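## Task

Get every pill into the Friday compartment so that the pills stay there without the robot holding anything in place, then open the grippers and pull the arms away.

## Robot and tools

Robot: two arms, left_arm and right_arm, each with a parallel two-finger gripper. A wrist camera sits on each arm: cam_left_wrist and cam_right_wrist, both 504x504 pixels.

Shared frame: the origin lies on the table surface midway between the arms. +x points away from the robot over the table, +z points up, and left_arm sits on the +y side. The names left and right refer to the arms only, not to sides of any picture. Each result line gives every gripper's position in metres and its orientation as a quaternion in w,x,y,z order. Printed positions can be off, more so when an arm reaches far.

Gripper axes: the fingers extend along the gripper's own +z, and they close and open along its y. The reported position is the spot between the finger pads, roughly 1 cm short of the fingertips.

execute_actions: "actions" holds zero or one item. An empty list sends nothing and returns the current state with pictures. An action is {"rows": [...], "steps": n}: 1 to 15 rows, n from 5 to 15 (default 15), each step lasting 1/30 s. One row is used per step, and the final row repeats if steps exceed rows. A wait is {"steps": n} with n up to 300, counted from the previous result, so time spent writing a reply eats into it. Set "pictures": true to get images with an action result. A refused call moves nothing.

Row layout: one flat list of 14 numbers, each between -1 and 1. The first seven belong to left_arm: dx, dy, dz, rx, ry, rz, opening. The next seven are the same for right_arm. Include both arms even if only one should move. dx to rz are an offset, not a pose: expressed in that gripper's own axes and measured from its pose in the most recent result that showed it (before any result in the current scene, or in the second and further calls within one reply, from the pose at the start of the action). Every row counts from that same reference, so rows do not accumulate. Scale: 1.0 equals 0.6 m of travel or 180 degrees of turn. rx, ry, rz form a single rotation vector. Opening is absolute: +1 is fully open (0.094 m) and -1 is shut.

Per step, the commanded pose is limited to 70 mm and 16 degrees from where the gripper actually is; if position and orientation conflict, position wins. After an action ends, an arm only continues to its last limited pose, so long distances need several actions; check the result and send the remainder. The result is captured 5 steps before the action finishes; those 5 steps run while the next reply is being written. A "Hand target" line appears only when no steps are pending. Arms tend to finish a centimetre or more too low, and repeated zero offsets pull an arm back to its reference and can let it sag. To keep an arm still, send the correction toward the wanted pose in the first call of a reply and zeros after, raising the aim if it keeps drooping.

move: "target" is one 14-number row laid out as above, offsets in each gripper's own axes from the same reference pose. "speed" is the top path speed in m/s, 0.002 to 0.5, default 0.25; rotation is capped at twice that value in rad/s. Each gripper follows a straight line to its target; both paths finish together, taking 0.5 to 10 s, and are cut off at 10 s. The path begins once the robot is still, or after 3 s at most. Openings are sent at the start. There is no avoidance of objects or the other arm; grippers lag, wander, and can overshoot the speed near a straight arm. Faster contact hits harder, and aiming deeper past a surface presses harder. The result adds a "move:" line: done, off_target, moving, held or fault, plus limits: paced means the sent pose was clipped; held means a check blocked some steps, after which the arm may lurch fast. Distances from targets are reported; no per-step readings.

wait: "seconds" from 0 to 10; nothing new is commanded.

zoom_image: "camera" is cam_left_wrist or cam_right_wrist; "region" is [x0, y0, x1, y1] in pixels of that camera's latest image, origin top-left, at most 504 by 504.

finished_scene: "scene" is the current scene number. It is final and reports success. Answering with no tool call at all ends everything.

Result lines: grip_measured is finger opening on the command scale; the last Joint positions entry is opening in metres. To hold something, command about 0.03 below grip_measured; smaller gaps grip more gently. Readings can be off by about 1 mm. Pads push roughly 50 to 62 N at most, less on parts under about 2 mm thick. "pose unreachable" means the clearance check altered or blocked a command; HELD marks steps not sent. Joint torques carry fixed offsets, scale and noise. Joint ranges (rad), base to gripper: waist -2.618 to 3.054, shoulder 0 to 3.142, elbow 0 to 3.142, wrist pitch -1.571 to 1.571, wrist yaw -1.571 to 1.571, wrist roll -2.094 to 2.094. MOTOR HOT appears at 75 °C; at 90 °C that arm halts for 10 s; at 100 °C it goes limp and drops. FAULT lines report stops.

Avoid: dropping or flinging pills, knocking anything off the table, slamming or pressing hard, and letting the arms collide. Random tugs on a held item or pushes on loose items may happen. Finish with pills resting on their own, grippers open, arms withdrawn.

Each tool is called by a JSON object that holds its "name" and its "arguments".

## Session

{"name": "execute_actions", "arguments": {"actions": []}}

Scene clock: 0.00 s of 5400.00 s.
left_arm: end_effector_position=(+0.2252, +0.1554, +0.2666) grip_measured=+1.000 end_effector_quat_wxyz=(+0.609, +0.572, +0.518, -0.183) | right_arm: end_effector_position=(+0.3213, -0.3820, +0.2042) grip_measured=+1.000 end_effector_quat_wxyz=(+0.570, -0.301, +0.761, +0.074)
Joint positions: left_arm=[-0.084  1.016  0.75  -0.266  1.182  1.041  0.094] | right_arm=[-1.128  1.527  1.098 -1.132 -1.224 -1.809  0.094]
Joint velocities: left_arm=[-0.002 -0.007 -0.007 -0.037 -0.022  0.007  0.   ] | right_arm=[ 0.027  0.002 -0.002 -0.007 -0.066 -0.007  0.   ]
Joint torques (N m, as the arm reports them, + toward a larger angle): no reading
Motor temperatures (°C, as the motors report them): left_arm=[25 26 26 25 24 25] | right_arm=[22 24 25 27 24 24]
Hand target (left_arm): +0.223, +0.154, +0.273; +0.612, +0.573, +0.512, -0.184
Hand target (right_arm): +0.321, -0.381, +0.206; +0.574, -0.298, +0.759, +0.078

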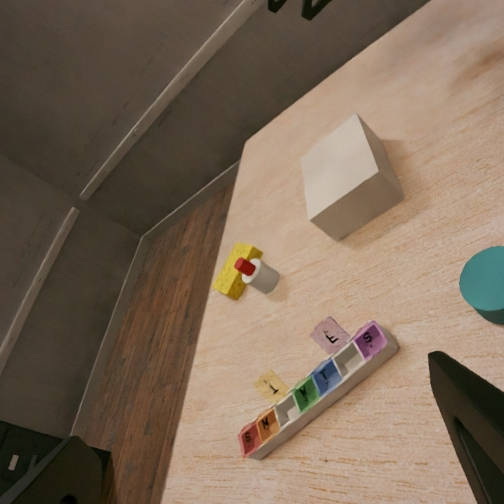

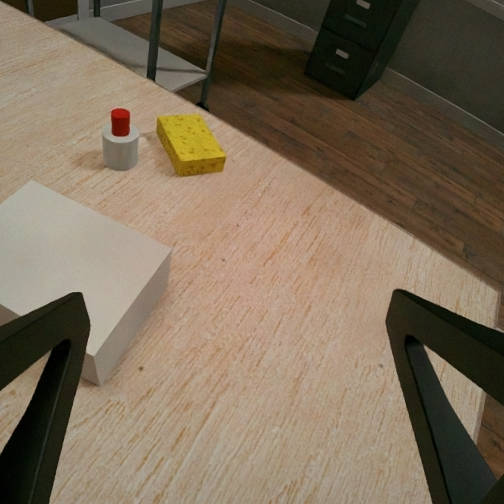

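{"name": "move", "arguments": {"target": [-0.005,0.155,-0.178,-0.26,0.281,-0.338,1,-0.4,0.3,0.157,0.113,0.182,0.169,1]}}

Scene clock: 4.47 s of 5400.00 s.
left_arm: end_effector_position=(+0.2525, +0.2766, +0.3276) grip_measured=+1.000 end_effector_quat_wxyz=(+0.330, +0.004, +0.944, -0.001) | right_arm: end_effector_position=(+0.3463, -0.1027, +0.3522) grip_measured=+1.000 end_effector_quat_wxyz=(+0.346, -0.000, +0.938, +0.003)
Joint positions: left_arm=[-0.272  1.261  1.668 -1.307 -0.047 -0.058  0.094] | right_arm=[ 0.571  1.478  1.946 -1.434  0.39   0.513  0.094]
Joint velocities: left_arm=[-0.027  0.002 -0.002  0.022  0.007 -0.022  0.   ] | right_arm=[-0.022  0.002  0.027  0.007 -0.007  0.037  0.   ]
Joint torques (N m, as the arm reports them, + toward a larger angle): left_arm=[-0.56 -2.15  7.95  1.02 -0.16 -0.08] | right_arm=[ 0.59 -3.24  7.    1.67  0.31  0.08]
Motor temperatures (°C, as the motors report them): left_arm=[25 26 26 25 24 25] | right_arm=[22 25 26 27 24 24]
Hand target (left_arm): +0.255, +0.275, +0.335; +0.338, +0.004, +0.941, -0.001
Hand target (right_arm): +0.345, -0.103, +0.354; +0.344, -0.000, +0.939, -0.003
Off the commanded pose (left_arm): 0.010 m, 1 deg.
Off the commanded pose (right_arm): 0.005 m, 1 deg.
Kept back: nothing.
move: done

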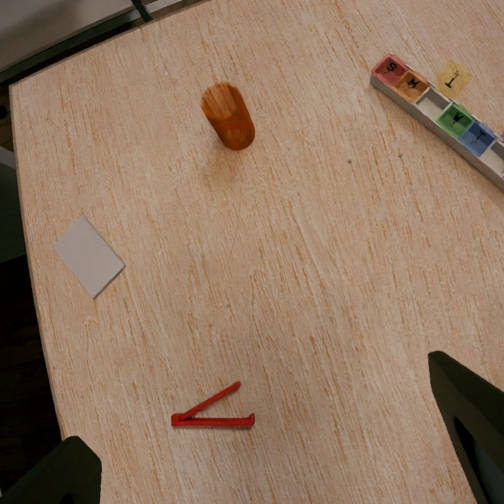

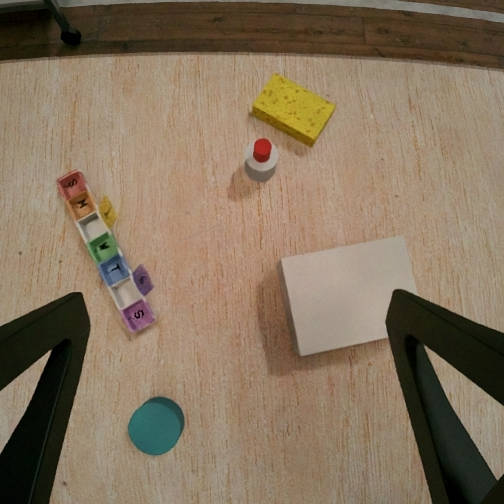

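{"name": "move", "arguments": {"target": [0.105,0,0.48,0,-0.214,0,1,0.08,0.13,-0.06,0,0,0,1]}}

Scene clock: 7.23 s of 5400.00 s.
left_arm: end_effector_position=(+0.3821, +0.2688, +0.0596) grip_measured=+1.000 end_effector_quat_wxyz=(+0.618, +0.006, +0.786, -0.007) | right_arm: end_effector_position=(+0.2866, -0.0230, +0.3505) grip_measured=+1.000 end_effector_quat_wxyz=(+0.361, -0.004, +0.932, +0.032)
Joint positions: left_arm=[-0.272  1.963  0.404  1.321 -0.064 -0.019  0.094] | right_arm=[ 0.98   1.536  1.991 -1.54   0.583  0.888  0.094]
Joint velocities: left_arm=[-0.002  0.007  0.002 -0.007  0.022 -0.007  0.   ] | right_arm=[-0.022 -0.002  0.022 -0.037 -0.081  0.007  0.   ]
Joint torques (N m, as the arm reports them, + toward a larger angle): left_arm=[ 0.63 -6.13  3.14  1.75 -0.1  -0.02] | right_arm=[ 0.57 -3.6   6.    1.41  0.44  0.06]
Motor temperatures (°C, as the motors report them): left_arm=[25 26 27 26 24 25] | right_arm=[22 25 26 27 24 24]
Hand target (left_arm): +0.382, +0.274, +0.060; +0.622, +0.001, +0.783, -0.001
Hand target (right_arm): +0.286, -0.024, +0.350; +0.361, -0.007, +0.932, +0.021
Off the commanded pose (left_arm): 0.007 m, 1 deg.
Off the commanded pose (right_arm): 0.003 m, 4 deg.
joint sent to its limit (right arm) — the command would take joint 4 (wrist pitch) past its lower limit, so that joint was sent only as far as its limit.
Kept back: nothing.
move: off_target (right_arm); limits=paced

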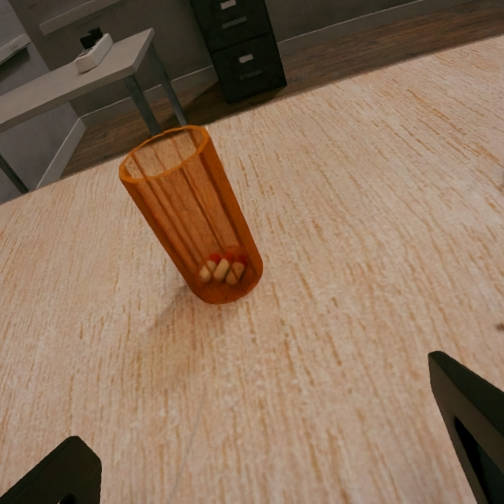

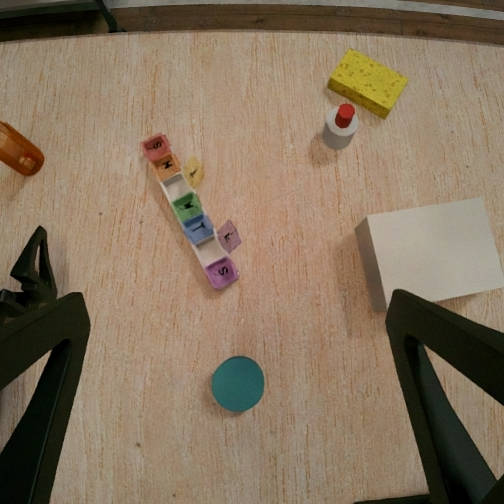

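{"name": "move", "arguments": {"target": [0.0,0.04,0.14,0,0,0,1,0,0,0,0,0,0,1], "speed": 0.1}}

Scene clock: 8.77 s of 5400.00 s.
left_arm: end_effector_position=(+0.4566, +0.2895, +0.0351) grip_measured=+1.000 end_effector_quat_wxyz=(+0.612, +0.004, +0.790, -0.006) | right_arm: end_effector_position=(+0.2868, -0.0227, +0.3506) grip_measured=+1.000 end_effector_quat_wxyz=(+0.361, -0.004, +0.932, +0.032)
Joint positions: left_arm=[-0.191  2.185  0.723  1.21   0.011 -0.002  0.094] | right_arm=[ 0.98   1.536  1.991 -1.538  0.583  0.888  0.094]
Joint velocities: left_arm=[ 0.002 -0.022 -0.002 -0.037 -0.007 -0.007  0.   ] | right_arm=[-0.007 -0.007  0.007  0.007 -0.081 -0.007  0.   ]
Joint torques (N m, as the arm reports them, + toward a larger angle): left_arm=[ 0.51 -8.85  5.72  1.47  0.05 -0.04] | right_arm=[-0.12 -4.44  5.06  1.67  0.29  0.  ]
Motor temperatures (°C, as the motors report them): left_arm=[25 26 27 26 24 25] | right_arm=[22 25 26 27 24 24]
Hand target (left_arm): +0.463, +0.291, +0.039; +0.618, +0.006, +0.786, -0.007
Hand target (right_arm): +0.287, -0.023, +0.350; +0.361, -0.004, +0.932, +0.032
Off the commanded pose (left_arm): 0.009 m, 1 deg.
Off the commanded pose (right_arm): 0.000 m, 0 deg.
Kept back: nothing.
move: done

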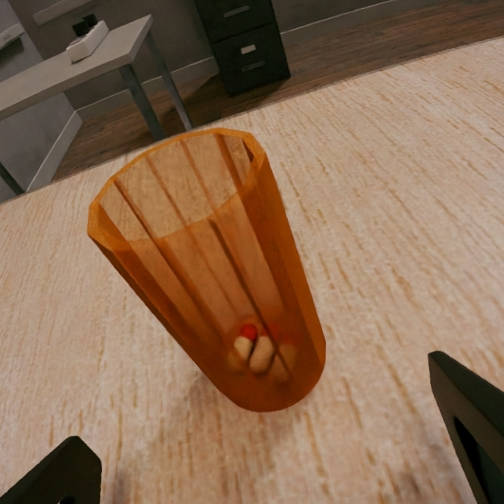

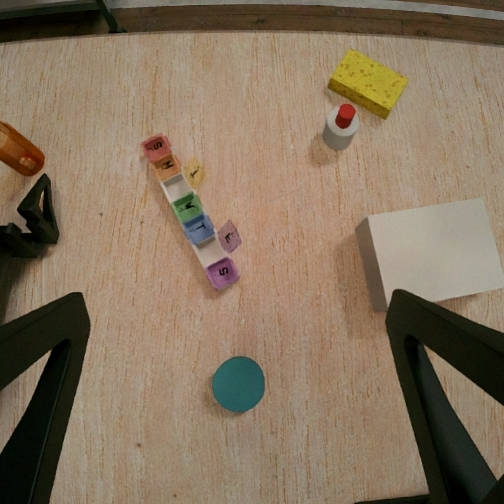

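{"name": "move", "arguments": {"target": [-0.022,0.005,0.068,0,0,0,1,0,0,0,0,0,0,1], "speed": 0.06}}

{"name": "move", "arguments": {"target": [0,0,0,0,0,0,-0.17,0,0,0,0,0,0,1]}}

{"name": "move", "arguments": {"target": [-0.16,-0.03,-0.1,0,0,0,-0.17,0,0,0,0,0,0,1], "speed": 0.1}}

Scene clock: 10.17 s of 5400.00 s.
left_arm: end_effector_position=(+0.4920, +0.2893, +0.0331) grip_measured=+1.000 end_effector_quat_wxyz=(+0.606, +0.004, +0.795, -0.006) | right_arm: end_effector_position=(+0.2869, -0.0225, +0.3507) grip_measured=+1.000 end_effector_quat_wxyz=(+0.361, -0.004, +0.932, +0.033)
Joint positions: left_arm=[-0.191  2.241  0.884  1.088  0.012 -0.002  0.094] | right_arm=[ 0.98   1.536  1.991 -1.537  0.583  0.888  0.094]
Joint velocities: left_arm=[ 0.012  0.002 -0.007 -0.037 -0.007 -0.037  0.   ] | right_arm=[-0.012 -0.002  0.002  0.066  0.037 -0.037  0.   ]
Joint torques (N m, as the arm reports them, + toward a larger angle): left_arm=[ 0.44 -9.83  6.45  1.51  0.03 -0.05] | right_arm=[-0.11 -4.46  5.03  1.68  0.28  0.  ]
Motor temperatures (°C, as the motors report them): left_arm=[25 26 27 26 24 25] | right_arm=[22 25 26 27 24 24]
Hand target (left_arm): +0.499, +0.292, +0.038; +0.613, +0.004, +0.790, -0.006
Hand target (right_arm): +0.287, -0.023, +0.351; +0.361, -0.004, +0.932, +0.032
Off the commanded pose (left_arm): 0.009 m, 1 deg.
Off the commanded pose (right_arm): 0.000 m, 0 deg.
Kept back: nothing.
move: done

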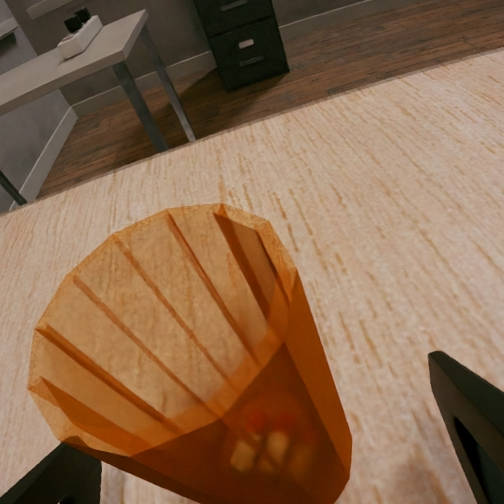

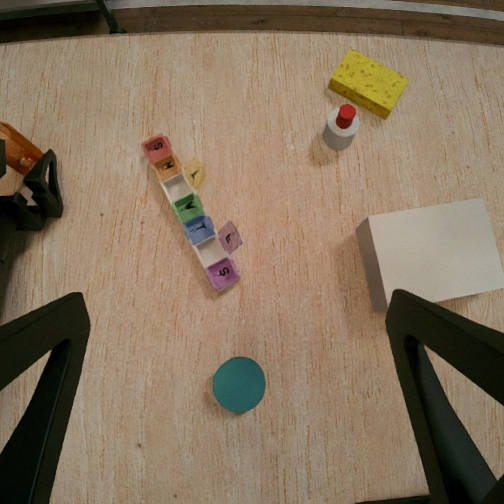

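Scene clock: 10.67 s of 5400.00 s.
left_arm: end_effector_position=(+0.4919, +0.2893, +0.0329) grip_measured=-0.132 end_effector_quat_wxyz=(+0.606, +0.004, +0.795, -0.006) | right_arm: end_effector_position=(+0.2870, -0.0223, +0.3509) grip_measured=+1.000 end_effector_quat_wxyz=(+0.361, -0.003, +0.932, +0.033)
Joint positions: left_arm=[-0.191  2.241  0.884  1.088  0.012 -0.002  0.041] | right_arm=[ 0.98   1.536  1.991 -1.536  0.583  0.888  0.094]
Joint velocities: left_arm=[-0.007 -0.007 -0.017 -0.037 -0.11  -0.037 -0.001] | right_arm=[ 0.007 -0.007  0.007 -0.081  0.037  0.007  0.   ]
Joint torques (N m, as the arm reports them, + toward a larger angle): left_arm=[  0.14 -10.52   4.42   1.48   0.    -0.03] | right_arm=[-0.09 -4.44  5.07  1.67  0.29 -0.01]
Motor temperatures (°C, as the motors report them): left_arm=[25 26 27 27 24 25] | right_arm=[22 25 26 27 24 24]
Hand target (left_arm): +0.492, +0.289, +0.033; +0.606, +0.004, +0.795, -0.006
Hand target (right_arm): +0.287, -0.022, +0.351; +0.361, -0.004, +0.932, +0.033
Off the commanded pose (left_arm): 0.000 m, 0 deg.
Off the commanded pose (right_arm): 0.000 m, 0 deg.
Kept back: nothing.
move: done

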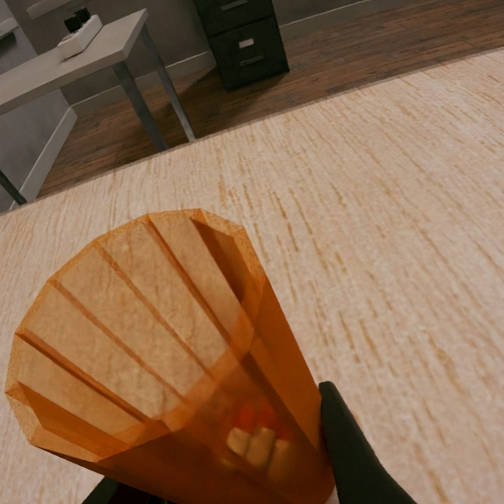

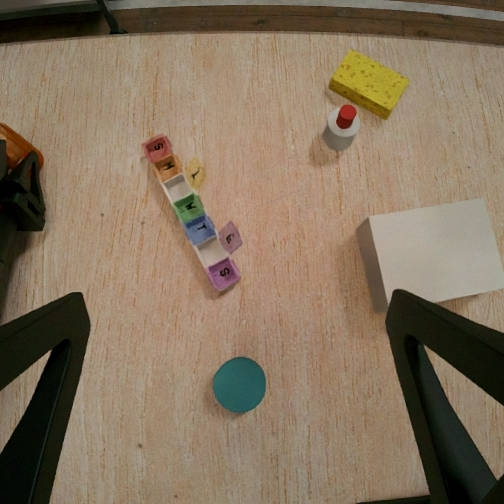

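Scene clock: 12.43 s of 5400.00 s.
left_arm: end_effector_position=(+0.4618, +0.2756, +0.1320) grip_measured=-0.132 end_effector_quat_wxyz=(+0.597, +0.007, +0.802, -0.005) | right_arm: end_effector_position=(+0.2872, -0.0221, +0.3510) grip_measured=+1.000 end_effector_quat_wxyz=(+0.362, -0.003, +0.932, +0.034)
Joint positions: left_arm=[-0.233  1.807  0.817  0.698 -0.027 -0.008  0.041] | right_arm=[ 0.98   1.536  1.991 -1.535  0.583  0.888  0.094]
Joint velocities: left_arm=[-0.012  0.002 -0.002 -0.007 -0.037  0.066  0.   ] | right_arm=[ 0.007 -0.037 -0.022 -0.051 -0.007 -0.022  0.   ]
Joint torques (N m, as the arm reports them, + toward a larger angle): left_arm=[ -0.51 -10.68   5.66   1.51  -0.15  -0.08] | right_arm=[-0.14 -4.47  5.03  1.67  0.29  0.  ]
Motor temperatures (°C, as the motors report them): left_arm=[25 27 27 27 24 25] | right_arm=[22 25 26 27 24 24]
Hand target (left_arm): +0.460, +0.273, +0.143; +0.606, +0.004, +0.795, -0.006
Hand target (right_arm): +0.287, -0.022, +0.351; +0.361, -0.003, +0.932, +0.033
Off the commanded pose (left_arm): 0.010 m, 1 deg.
Off the commanded pose (right_arm): 0.000 m, 0 deg.
Kept back: nothing.
move: done

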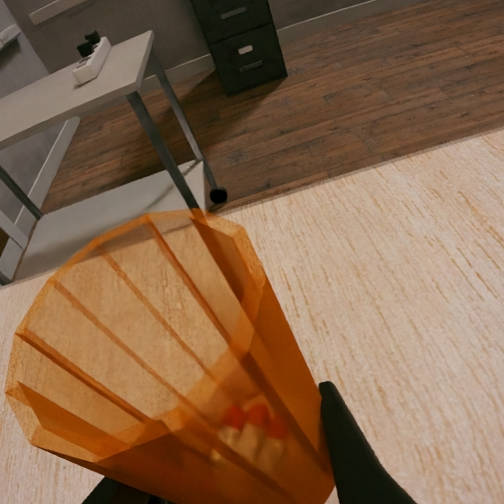

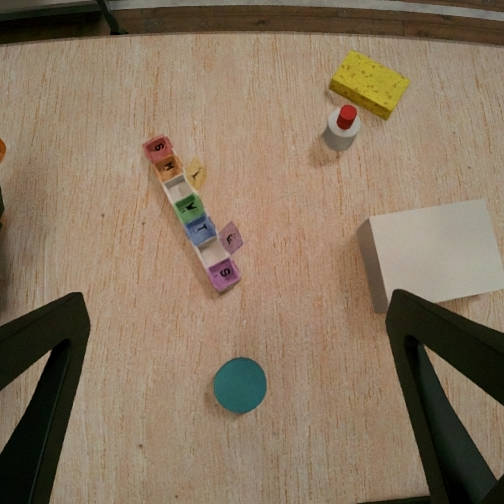

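{"name": "move", "arguments": {"target": [0.11,-0.29,-0.1,0,-0.07,0,-0.17,0,0,0,0,0,0,1], "speed": 0.12}}

{"name": "move", "arguments": {"target": [0,0,0,0,0,0.45,-0.17,0,0,0,0,0,0,1], "speed": 0.15}}

{"name": "zoom_image", "arguments": {"camera": "cam_right_wrist", "region": [80,140,320,340]}}

Scene clock: 15.00 s of 5400.00 s.
left_arm: end_effector_position=(+0.3779, +0.1020, +0.0805) grip_measured=-0.132 end_effector_quat_wxyz=(+0.672, +0.012, +0.741, -0.004) | right_arm: end_effector_position=(+0.2873, -0.0218, +0.3512) grip_measured=+1.000 end_effector_quat_wxyz=(+0.362, -0.003, +0.931, +0.034)
Joint positions: left_arm=[-0.846  2.108  0.625  1.361 -0.632 -0.061  0.041] | right_arm=[ 0.98   1.536  1.991 -1.533  0.583  0.888  0.094]
Joint velocities: left_arm=[ 0.007 -0.002  0.007  0.051 -0.022 -0.007 -0.001] | right_arm=[ 0.007 -0.002 -0.017  0.007  0.022  0.022  0.   ]
Joint torques (N m, as the arm reports them, + toward a larger angle): left_arm=[-0.14 -7.93  4.59  1.61 -0.17  0.01] | right_arm=[-0.09 -4.45  5.07  1.68  0.29  0.  ]
Motor temperatures (°C, as the motors report them): left_arm=[25 27 27 27 24 25] | right_arm=[22 25 26 28 24 24]
Hand target (left_arm): +0.381, +0.101, +0.086; +0.681, +0.004, +0.732, -0.006
Hand target (right_arm): +0.287, -0.022, +0.351; +0.362, -0.003, +0.932, +0.034
Off the commanded pose (left_arm): 0.007 m, 2 deg.
Off the commanded pose (right_arm): 0.000 m, 0 deg.
Kept back: nothing.
move: done

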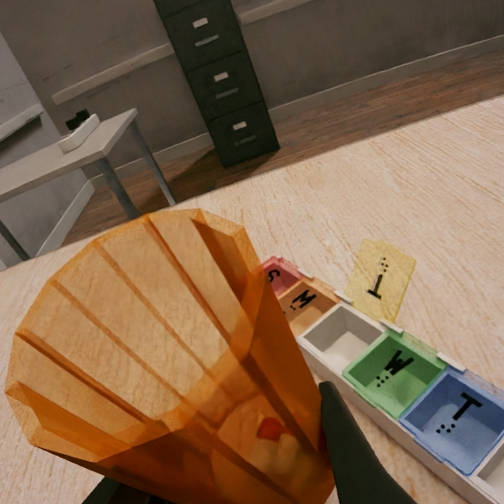

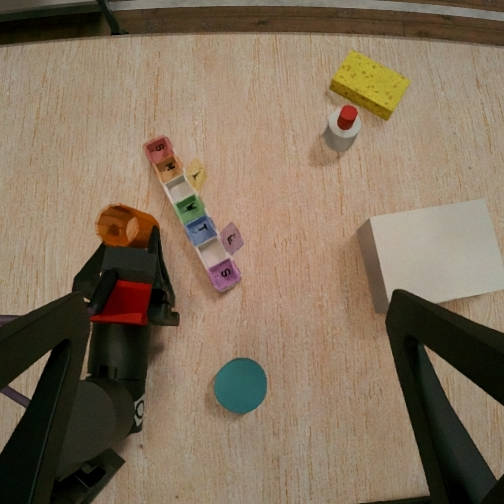

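Scene clock: 20.20 s of 5400.00 s.
left_arm: end_effector_position=(+0.3778, +0.1021, +0.0794) grip_measured=-0.132 end_effector_quat_wxyz=(+0.511, +0.492, +0.556, +0.433) | right_arm: end_effector_position=(+0.2875, -0.0216, +0.3513) grip_measured=+1.000 end_effector_quat_wxyz=(+0.362, -0.003, +0.931, +0.035)
Joint positions: left_arm=[-0.846  2.108  0.625  1.356 -0.632  1.352  0.041] | right_arm=[ 0.98   1.536  1.991 -1.532  0.583  0.888  0.094]
Joint velocities: left_arm=[-0.007 -0.002 -0.002 -0.022 -0.007  0.022  0.001] | right_arm=[-0.022 -0.007 -0.012  0.007 -0.022  0.037  0.   ]
Joint torques (N m, as the arm reports them, + toward a larger angle): left_arm=[ 0.11 -8.71  3.69  1.43 -0.08 -0.08] | right_arm=[-0.14 -4.46  5.04  1.68  0.29  0.  ]
Motor temperatures (°C, as the motors report them): left_arm=[25 27 26 28 24 25] | right_arm=[22 25 26 28 24 24]
Hand target (left_arm): +0.378, +0.102, +0.081; +0.513, +0.490, +0.556, +0.433
Hand target (right_arm): +0.287, -0.022, +0.351; +0.362, -0.003, +0.931, +0.034
Off the commanded pose (left_arm): 0.001 m, 0 deg.
Off the commanded pose (right_arm): 0.000 m, 0 deg.
Kept back: nothing.
move: done

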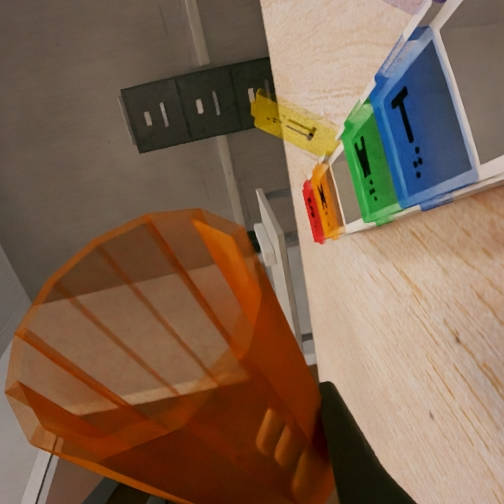

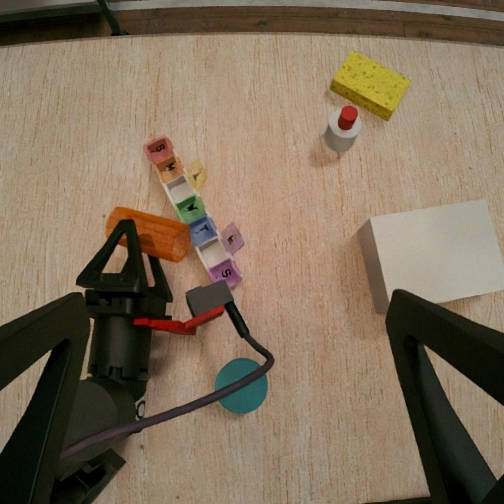

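Region (80, 140, 320, 340) of cam_right_wrist's 504x504 image, scaled by 2.100, with more detail than that image has.

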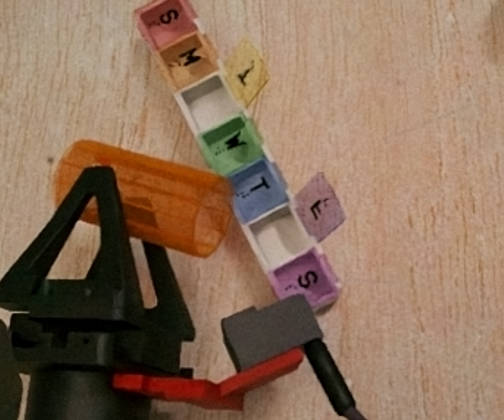

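{"name": "execute_actions", "arguments": {"actions": []}}

{"name": "move", "arguments": {"target": [-0.05,0,0,0,0,0,-0.17,0,0,0,0,0,0,1], "speed": 0.04}}

{"name": "zoom_image", "arguments": {"camera": "cam_right_wrist", "region": [80,140,320,340]}}

Scene clock: 21.10 s of 5400.00 s.
left_arm: end_effector_position=(+0.3778, +0.1021, +0.0794) grip_measured=-0.132 end_effector_quat_wxyz=(+0.510, +0.493, +0.555, +0.434) | right_arm: end_effector_position=(+0.2875, -0.0216, +0.3513) grip_measured=+1.000 end_effector_quat_wxyz=(+0.362, -0.003, +0.931, +0.035)
Joint positions: left_arm=[-0.846  2.108  0.625  1.356 -0.632  1.355  0.041] | right_arm=[ 0.98   1.536  1.991 -1.532  0.583  0.888  0.094]
Joint velocities: left_arm=[-0.012 -0.007  0.027 -0.081  0.022  0.037  0.001] | right_arm=[-0.007 -0.002  0.002 -0.022  0.037 -0.066  0.   ]
Joint torques (N m, as the arm reports them, + toward a larger angle): left_arm=[ 0.06 -8.65  3.72  1.44 -0.07 -0.02] | right_arm=[-0.11 -4.43  5.05  1.68  0.28 -0.01]
Motor temperatures (°C, as the motors report them): left_arm=[25 27 26 28 24 25] | right_arm=[22 25 26 28 24 24]
Hand target (left_arm): +0.378, +0.102, +0.081; +0.513, +0.490, +0.556, +0.433
Hand target (right_arm): +0.287, -0.022, +0.351; +0.362, -0.003, +0.931, +0.034
Off the commanded pose (left_arm): 0.001 m, 0 deg.
Off the commanded pose (right_arm): 0.000 m, 0 deg.
Kept back: nothing.
Steps of this call (steps 1 to 27: nothing new was sent). Readings (end_effector_position):
1: left_arm (+0.3778, +0.1021, +0.0794) | right_arm (+0.2875, -0.0216, +0.3513)
2: left_arm (+0.3778, +0.1021, +0.0794) | right_arm (+0.2875, -0.0216, +0.3513)
4: left_arm (+0.3778, +0.1021, +0.0794) | right_arm (+0.2875, -0.0216, +0.3513)
8: left_arm (+0.3778, +0.1021, +0.0794) | right_arm (+0.2875, -0.0216, +0.3513)
27: the state above

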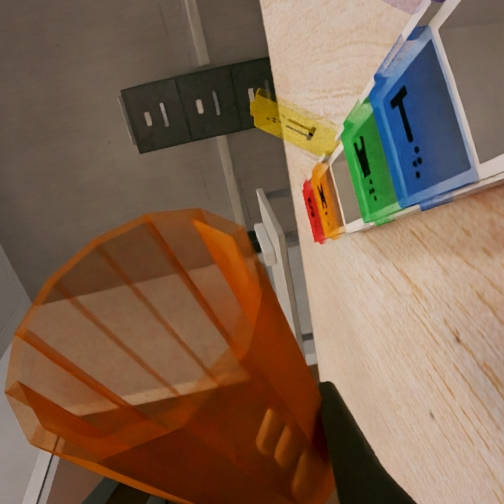

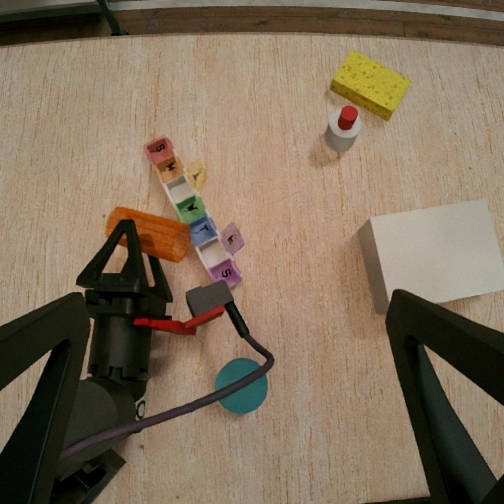

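Scene clock: 22.10 s of 5400.00 s.
left_arm: end_effector_position=(+0.3733, +0.0772, +0.0796) grip_measured=-0.132 end_effector_quat_wxyz=(+0.503, +0.504, +0.552, +0.435) | right_arm: end_effector_position=(+0.2876, -0.0213, +0.3515) grip_measured=+1.000 end_effector_quat_wxyz=(+0.363, -0.003, +0.931, +0.035)
Joint positions: left_arm=[-0.913  2.108  0.676  1.281 -0.692  1.355  0.041] | right_arm=[ 0.98   1.536  1.991 -1.53   0.583  0.888  0.094]
Joint velocities: left_arm=[-0.012 -0.022 -0.002  0.066 -0.081 -0.066 -0.001] | right_arm=[ 0.007  0.007 -0.007  0.037  0.007 -0.022  0.   ]
Joint torques (N m, as the arm reports them, + toward a larger angle): left_arm=[-0.49 -8.07  5.82  1.39 -0.18 -0.17] | right_arm=[-0.11 -4.46  5.09  1.69  0.28 -0.01]
Motor temperatures (°C, as the motors report them): left_arm=[25 27 26 28 24 25] | right_arm=[22 25 26 28 24 24]
Hand target (left_arm): +0.377, +0.072, +0.084; +0.511, +0.493, +0.555, +0.433
Hand target (right_arm): +0.287, -0.022, +0.351; +0.363, -0.003, +0.931, +0.035
Off the commanded pose (left_arm): 0.008 m, 2 deg.
Off the commanded pose (right_arm): 0.000 m, 0 deg.
Kept back: nothing.
move: done

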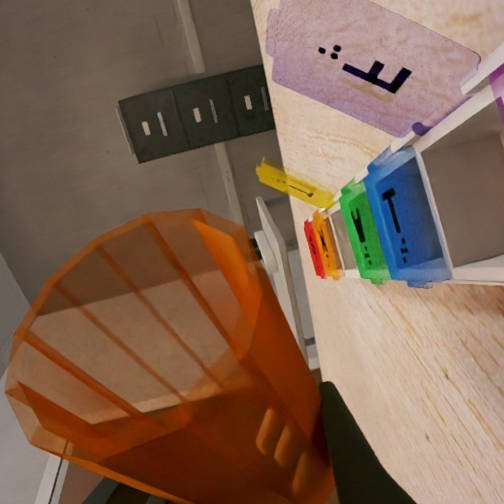

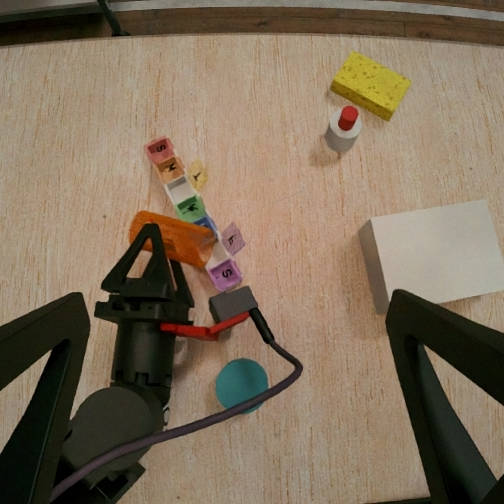

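Region (80, 140, 320, 340) of cam_right_wrist's 504x504 image, scaled by 2.100, with more detail than that image has.

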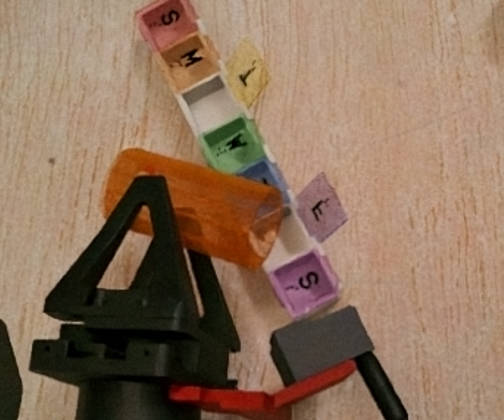

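Lower a bit while rolling.

{"name": "move", "arguments": {"target": [0,-0.02,0,0,0,0.1,-0.17,0,0,0,0,0,0,1], "speed": 0.03}}

{"name": "zoom_image", "arguments": {"camera": "cam_right_wrist", "region": [80,140,320,340]}}

Scene clock: 27.77 s of 5400.00 s.
left_arm: end_effector_position=(+0.3724, +0.0785, +0.0663) grip_measured=-0.132 end_effector_quat_wxyz=(+0.422, +0.589, +0.467, +0.507) | right_arm: end_effector_position=(+0.2877, -0.0211, +0.3517) grip_measured=+1.000 end_effector_quat_wxyz=(+0.363, -0.002, +0.931, +0.036)
Joint positions: left_arm=[-0.913  2.15   0.676  1.303 -0.695  1.667  0.041] | right_arm=[ 0.98   1.536  1.991 -1.528  0.583  0.888  0.094]
Joint velocities: left_arm=[-0.007  0.007 -0.002  0.007 -0.022 -0.022 -0.001] | right_arm=[ 0.017 -0.002 -0.017 -0.081  0.022  0.007  0.   ]
Joint torques (N m, as the arm reports them, + toward a larger angle): left_arm=[-0.47 -8.    3.83  1.58 -0.11 -0.04] | right_arm=[-0.1  -4.47  5.09  1.69  0.29  0.  ]
Motor temperatures (°C, as the motors report them): left_arm=[25 27 26 28 24 25] | right_arm=[22 25 26 28 24 24]
Hand target (left_arm): +0.372, +0.076, +0.068; +0.429, +0.584, +0.466, +0.508
Hand target (right_arm): +0.288, -0.021, +0.351; +0.363, -0.003, +0.931, +0.035
Off the commanded pose (left_arm): 0.003 m, 1 deg.
Off the commanded pose (right_arm): 0.000 m, 0 deg.
Kept back: nothing.
move: done

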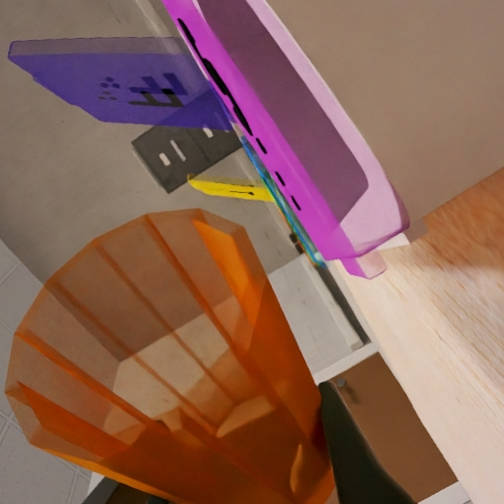

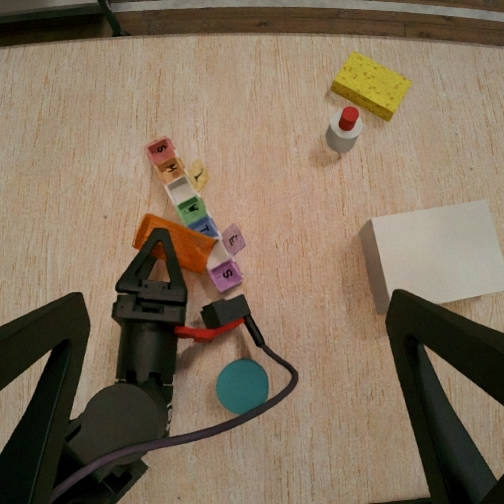

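Region (80, 140, 320, 340) of cam_right_wrist's 504x504 image, scaled by 2.100, with more detail than that image has.

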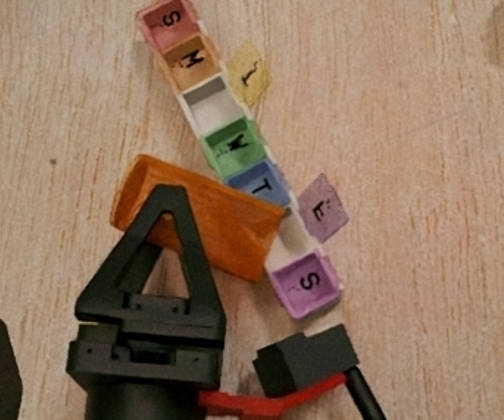

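{"name": "move", "arguments": {"target": [-0.015,0.04,0.02,0,0,0.05,-0.17,0,0,0,0,0,0,1], "speed": 0.03}}

{"name": "zoom_image", "arguments": {"camera": "cam_right_wrist", "region": [80,140,320,340]}}

Scene clock: 30.83 s of 5400.00 s.
left_arm: end_effector_position=(+0.3830, +0.0688, +0.0760) grip_measured=-0.132 end_effector_quat_wxyz=(+0.381, +0.624, +0.424, +0.534) | right_arm: end_effector_position=(+0.2879, -0.0208, +0.3518) grip_measured=+1.000 end_effector_quat_wxyz=(+0.364, -0.002, +0.931, +0.037)
Joint positions: left_arm=[-0.913  2.124  0.737  1.206 -0.693  1.809  0.041] | right_arm=[ 0.98   1.536  1.991 -1.527  0.583  0.888  0.094]
Joint velocities: left_arm=[ 0.002  0.007 -0.002 -0.037 -0.037  0.007 -0.001] | right_arm=[ 0.002  0.007  0.012  0.022  0.007 -0.007  0.   ]
Joint torques (N m, as the arm reports them, + toward a larger angle): left_arm=[ -0.15 -11.19   5.69   1.07  -0.13   0.1 ] | right_arm=[-0.12 -4.46  5.03  1.68  0.29  0.  ]
Motor temperatures (°C, as the motors report them): left_arm=[25 28 26 28 24 25] | right_arm=[22 25 26 28 24 24]
Hand target (left_arm): +0.387, +0.065, +0.087; +0.381, +0.623, +0.419, +0.539
Hand target (right_arm): +0.288, -0.021, +0.352; +0.363, -0.002, +0.931, +0.036
Off the commanded pose (left_arm): 0.012 m, 1 deg.
Off the commanded pose (right_arm): 0.000 m, 0 deg.
Kept back: nothing.
move: off_target (left_arm)

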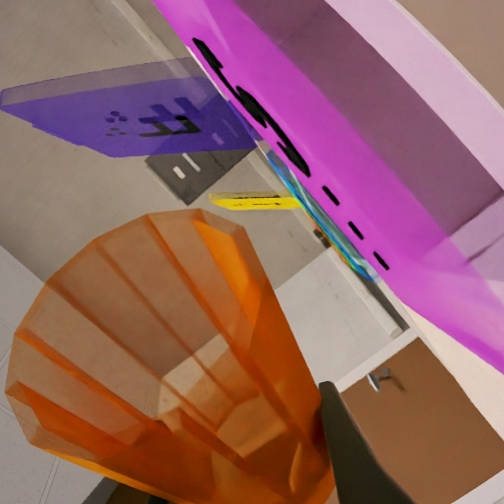

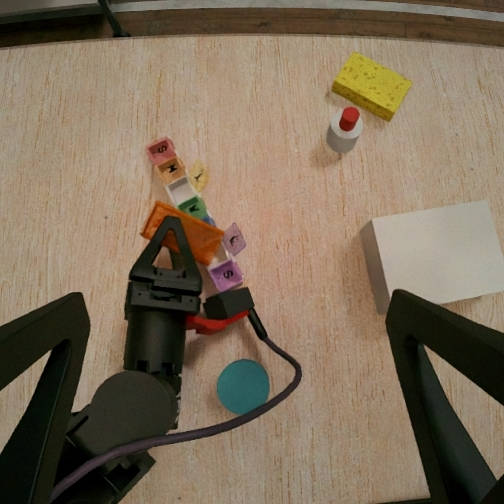

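Region (80, 140, 320, 340) of cam_right_wrist's 504x504 image, scaled by 2.100, with more detail than that image has.

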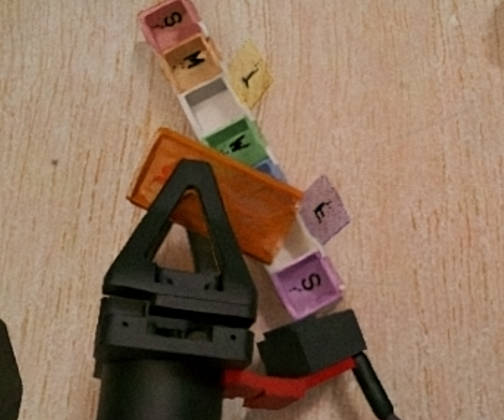

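{"name": "move", "arguments": {"target": [0.008,0.03,0,0,0,0.06,-0.17,0,0,0,0,0,0,1], "speed": 0.02}}

{"name": "zoom_image", "arguments": {"camera": "cam_right_wrist", "region": [80,140,320,340]}}

Scene clock: 36.00 s of 5400.00 s.
left_arm: end_effector_position=(+0.3830, +0.0677, +0.0865) grip_measured=-0.132 end_effector_quat_wxyz=(+0.335, +0.660, +0.366, +0.564) | right_arm: end_effector_position=(+0.2880, -0.0206, +0.3520) grip_measured=+1.000 end_effector_quat_wxyz=(+0.364, -0.002, +0.931, +0.037)
Joint positions: left_arm=[-0.913  2.079  0.737  1.16  -0.687  1.984  0.041] | right_arm=[ 0.98   1.536  1.991 -1.525  0.583  0.888  0.094]
Joint velocities: left_arm=[ 0.022  0.012 -0.012 -0.037 -0.037 -0.007 -0.   ] | right_arm=[-0.012  0.012 -0.002  0.037  0.037  0.022  0.   ]
Joint torques (N m, as the arm reports them, + toward a larger angle): left_arm=[  0.1  -11.13   5.27   1.06  -0.2    0.05] | right_arm=[-0.1  -4.47  5.08  1.69  0.29  0.  ]
Motor temperatures (°C, as the motors report them): left_arm=[25 28 27 28 24 25] | right_arm=[22 25 26 28 24 24]
Hand target (left_arm): +0.386, +0.067, +0.095; +0.330, +0.661, +0.363, +0.568
Hand target (right_arm): +0.288, -0.021, +0.352; +0.364, -0.002, +0.931, +0.037
Off the commanded pose (left_arm): 0.008 m, 1 deg.
Off the commanded pose (right_arm): 0.000 m, 0 deg.
Kept back: nothing.
move: done

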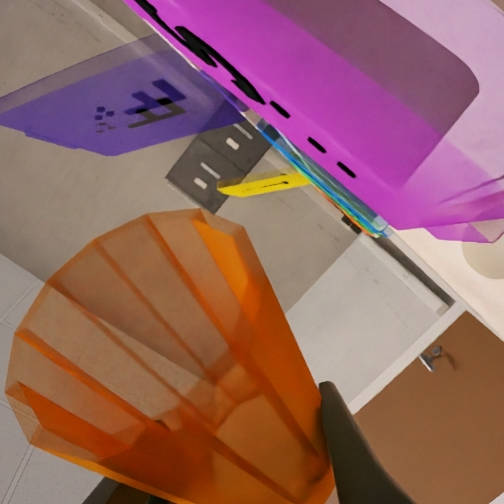

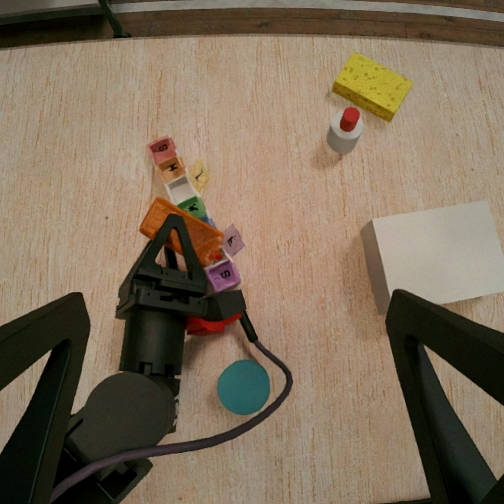

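Region (80, 140, 320, 340) of cam_right_wrist's 504x504 image, scaled by 2.100, with more detail than that image has.

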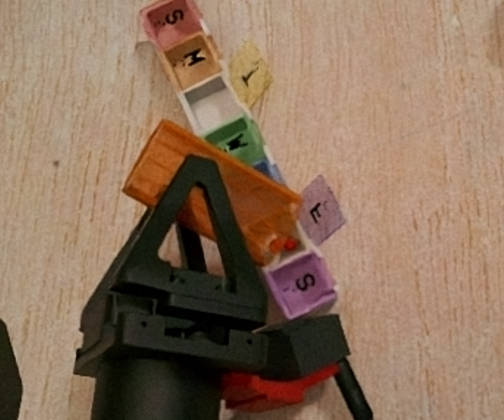

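{"name": "move", "arguments": {"target": [0.24,-0.09,0,0,0,-0.65,-0.17,0,0,0,0,0,0,1], "speed": 0.15}}

{"name": "zoom_image", "arguments": {"camera": "cam_right_wrist", "region": [80,140,320,340]}}

Scene clock: 43.53 s of 5400.00 s.
left_arm: end_effector_position=(+0.3948, +0.2183, +0.0999) grip_measured=-0.132 end_effector_quat_wxyz=(+0.643, +0.041, +0.764, +0.017) | right_arm: end_effector_position=(+0.2882, -0.0203, +0.3521) grip_measured=+1.000 end_effector_quat_wxyz=(+0.364, -0.002, +0.931, +0.038)
Joint positions: left_arm=[-0.45   1.86   0.483  1.2   -0.231  0.039  0.041] | right_arm=[ 0.98   1.536  1.991 -1.524  0.583  0.888  0.094]
Joint velocities: left_arm=[ 0.012 -0.007 -0.012  0.007  0.022 -0.095 -0.   ] | right_arm=[-0.022 -0.027 -0.002  0.11  -0.051  0.007  0.   ]
Joint torques (N m, as the arm reports them, + toward a larger angle): left_arm=[ 0.44 -9.74  3.5   1.61  0.05 -0.09] | right_arm=[-0.13 -4.49  5.09  1.68  0.28  0.  ]
Motor temperatures (°C, as the motors report them): left_arm=[25 28 26 29 24 25] | right_arm=[22 25 26 28 24 24]
Hand target (left_arm): +0.393, +0.221, +0.112; +0.656, +0.034, +0.754, +0.011
Hand target (right_arm): +0.288, -0.021, +0.352; +0.364, -0.002, +0.931, +0.037
Off the commanded pose (left_arm): 0.013 m, 2 deg.
Off the commanded pose (right_arm): 0.000 m, 0 deg.
Kept back: nothing.
move: off_target (left_arm)

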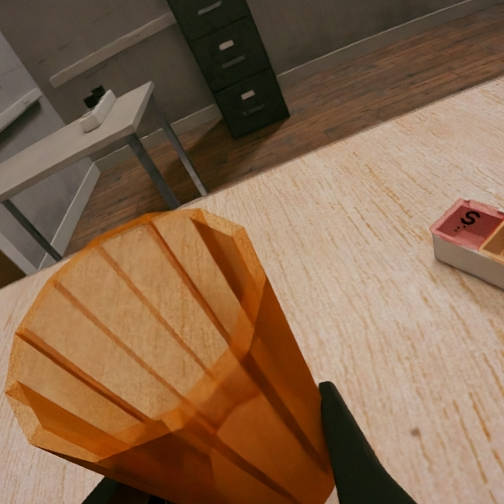

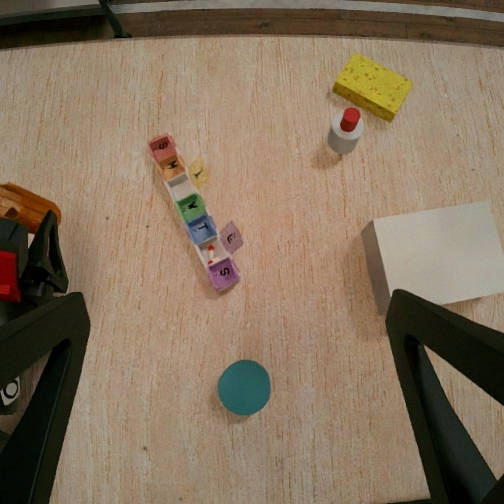

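Region (80, 140, 320, 340) of cam_right_wrist's 504x504 image, scaled by 2.100, with more detail than that image has.

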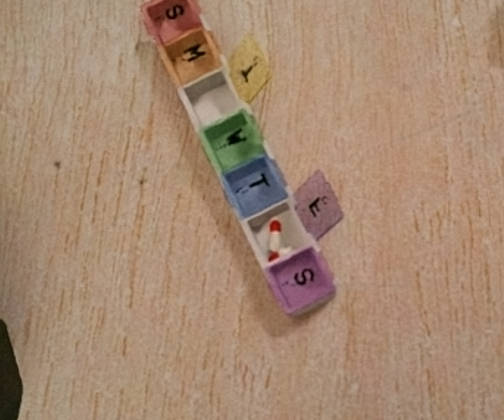

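No spills; the bottle looks empty. Setting it down.

{"name": "move", "arguments": {"target": [0.105,0,0.018,0,0.03,-0.015,-0.17,0,0,0,0,0,0,1], "speed": 0.05}}

{"name": "move", "arguments": {"target": [0,0,0,0,0,0,0.6,0,0,0,0,0,0,1]}}

{"name": "move", "arguments": {"target": [-0.03,0,-0.15,0,0,0,0.6,0,0,0,0,0,0,1], "speed": 0.1}}

Scene clock: 45.27 s of 5400.00 s.
left_arm: end_effector_position=(+0.3897, +0.2219, +0.0318) grip_measured=-0.132 end_effector_quat_wxyz=(+0.598, +0.029, +0.801, +0.009) | right_arm: end_effector_position=(+0.2883, -0.0200, +0.3523) grip_measured=+1.000 end_effector_quat_wxyz=(+0.365, -0.001, +0.930, +0.039)
Joint positions: left_arm=[-0.442  2.078  0.483  1.3   -0.223 -0.016  0.041] | right_arm=[ 0.98   1.536  1.991 -1.522  0.583  0.888  0.094]
Joint velocities: left_arm=[-0.022  0.017 -0.002 -0.051 -0.081 -0.095 -0.001] | right_arm=[-0.012 -0.002  0.007  0.007 -0.037  0.007  0.   ]
Joint torques (N m, as the arm reports them, + toward a larger angle): left_arm=[ 0.53 -6.97  4.    1.61  0.01 -0.1 ] | right_arm=[-0.14 -4.48  5.07  1.7   0.28  0.  ]
Motor temperatures (°C, as the motors report them): left_arm=[25 28 26 29 24 25] | right_arm=[22 25 26 28 24 24]
Hand target (left_arm): +0.394, +0.223, +0.035; +0.607, +0.023, +0.794, +0.004
Hand target (right_arm): +0.288, -0.020, +0.352; +0.364, -0.002, +0.931, +0.038
Off the commanded pose (left_arm): 0.007 m, 2 deg.
Off the commanded pose (right_arm): 0.000 m, 0 deg.
Kept back: nothing.
move: done

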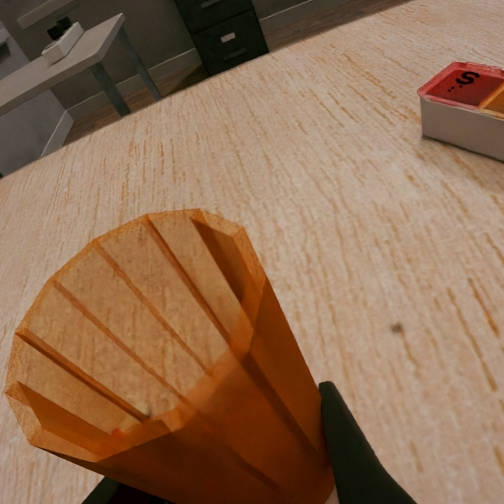

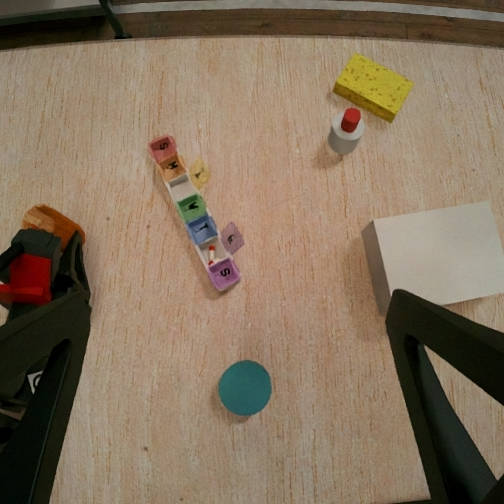

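Scene clock: 45.77 s of 5400.00 s.
left_arm: end_effector_position=(+0.3897, +0.2219, +0.0318) grip_measured=+0.597 end_effector_quat_wxyz=(+0.598, +0.029, +0.801, +0.009) | right_arm: end_effector_position=(+0.2885, -0.0198, +0.3525) grip_measured=+1.000 end_effector_quat_wxyz=(+0.365, -0.001, +0.930, +0.039)
Joint positions: left_arm=[-0.442  2.078  0.483  1.3   -0.223 -0.016  0.075] | right_arm=[ 0.98   1.536  1.991 -1.521  0.583  0.888  0.094]
Joint velocities: left_arm=[-0.022 -0.017  0.002  0.051  0.051 -0.037 -0.   ] | right_arm=[-0.002  0.002 -0.007 -0.007  0.125  0.037  0.   ]
Joint torques (N m, as the arm reports them, + toward a larger angle): left_arm=[-0.01 -7.93  3.21  1.43 -0.07 -0.05] | right_arm=[-0.09 -4.45  5.07  1.7   0.28 -0.01]
Motor temperatures (°C, as the motors report them): left_arm=[25 28 26 29 24 25] | right_arm=[22 25 26 28 24 24]
Hand target (left_arm): +0.390, +0.222, +0.032; +0.598, +0.029, +0.801, +0.009
Hand target (right_arm): +0.288, -0.020, +0.352; +0.365, -0.001, +0.930, +0.039
Off the commanded pose (left_arm): 0.000 m, 0 deg.
Off the commanded pose (right_arm): 0.000 m, 0 deg.
Kept back: nothing.
move: done

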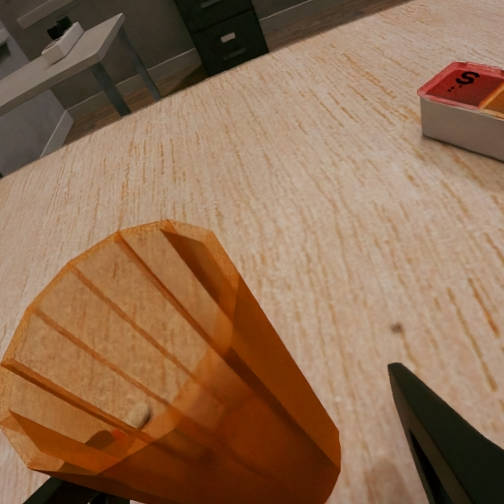

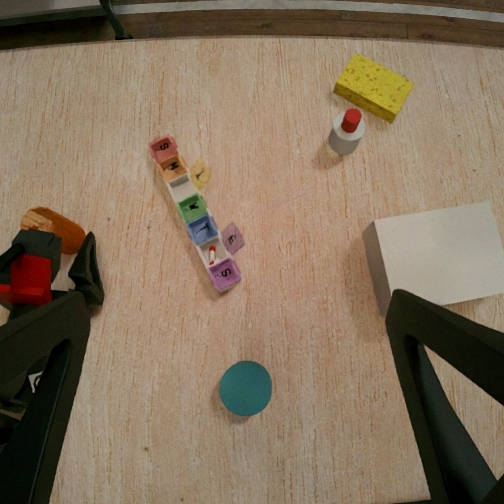

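Scene clock: 47.33 s of 5400.00 s.
left_arm: end_effector_position=(+0.3114, +0.2232, +0.0705) grip_measured=+0.597 end_effector_quat_wxyz=(+0.592, +0.033, +0.805, +0.012) | right_arm: end_effector_position=(+0.2887, -0.0195, +0.3527) grip_measured=+1.000 end_effector_quat_wxyz=(+0.365, -0.001, +0.930, +0.040)
Joint positions: left_arm=[-0.535  1.645  0.193  1.133 -0.31  -0.039  0.075] | right_arm=[ 0.98   1.536  1.991 -1.519  0.583  0.888  0.094]
Joint velocities: left_arm=[-0.017 -0.017 -0.002  0.007  0.022  0.051 -0.001] | right_arm=[ 0.012  0.012 -0.017  0.037 -0.066  0.037  0.   ]
Joint torques (N m, as the arm reports them, + toward a larger angle): left_arm=[-0.58 -7.18  3.07  1.44 -0.19 -0.09] | right_arm=[-0.12 -4.48  5.09  1.7   0.3   0.01]
Motor temperatures (°C, as the motors report them): left_arm=[25 28 26 29 24 25] | right_arm=[22 25 26 28 24 24]
Hand target (left_arm): +0.309, +0.223, +0.076; +0.598, +0.029, +0.801, +0.009
Hand target (right_arm): +0.289, -0.020, +0.352; +0.365, -0.001, +0.930, +0.039
Off the commanded pose (left_arm): 0.005 m, 1 deg.
Off the commanded pose (right_arm): 0.000 m, 0 deg.
Kept back: nothing.
move: done

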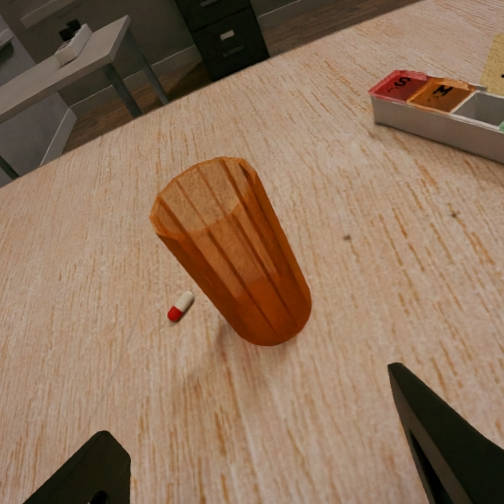

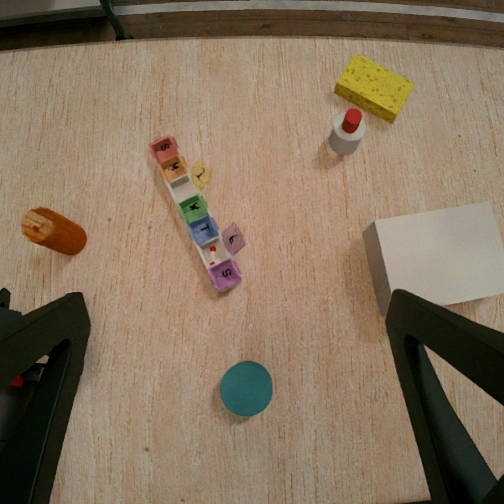

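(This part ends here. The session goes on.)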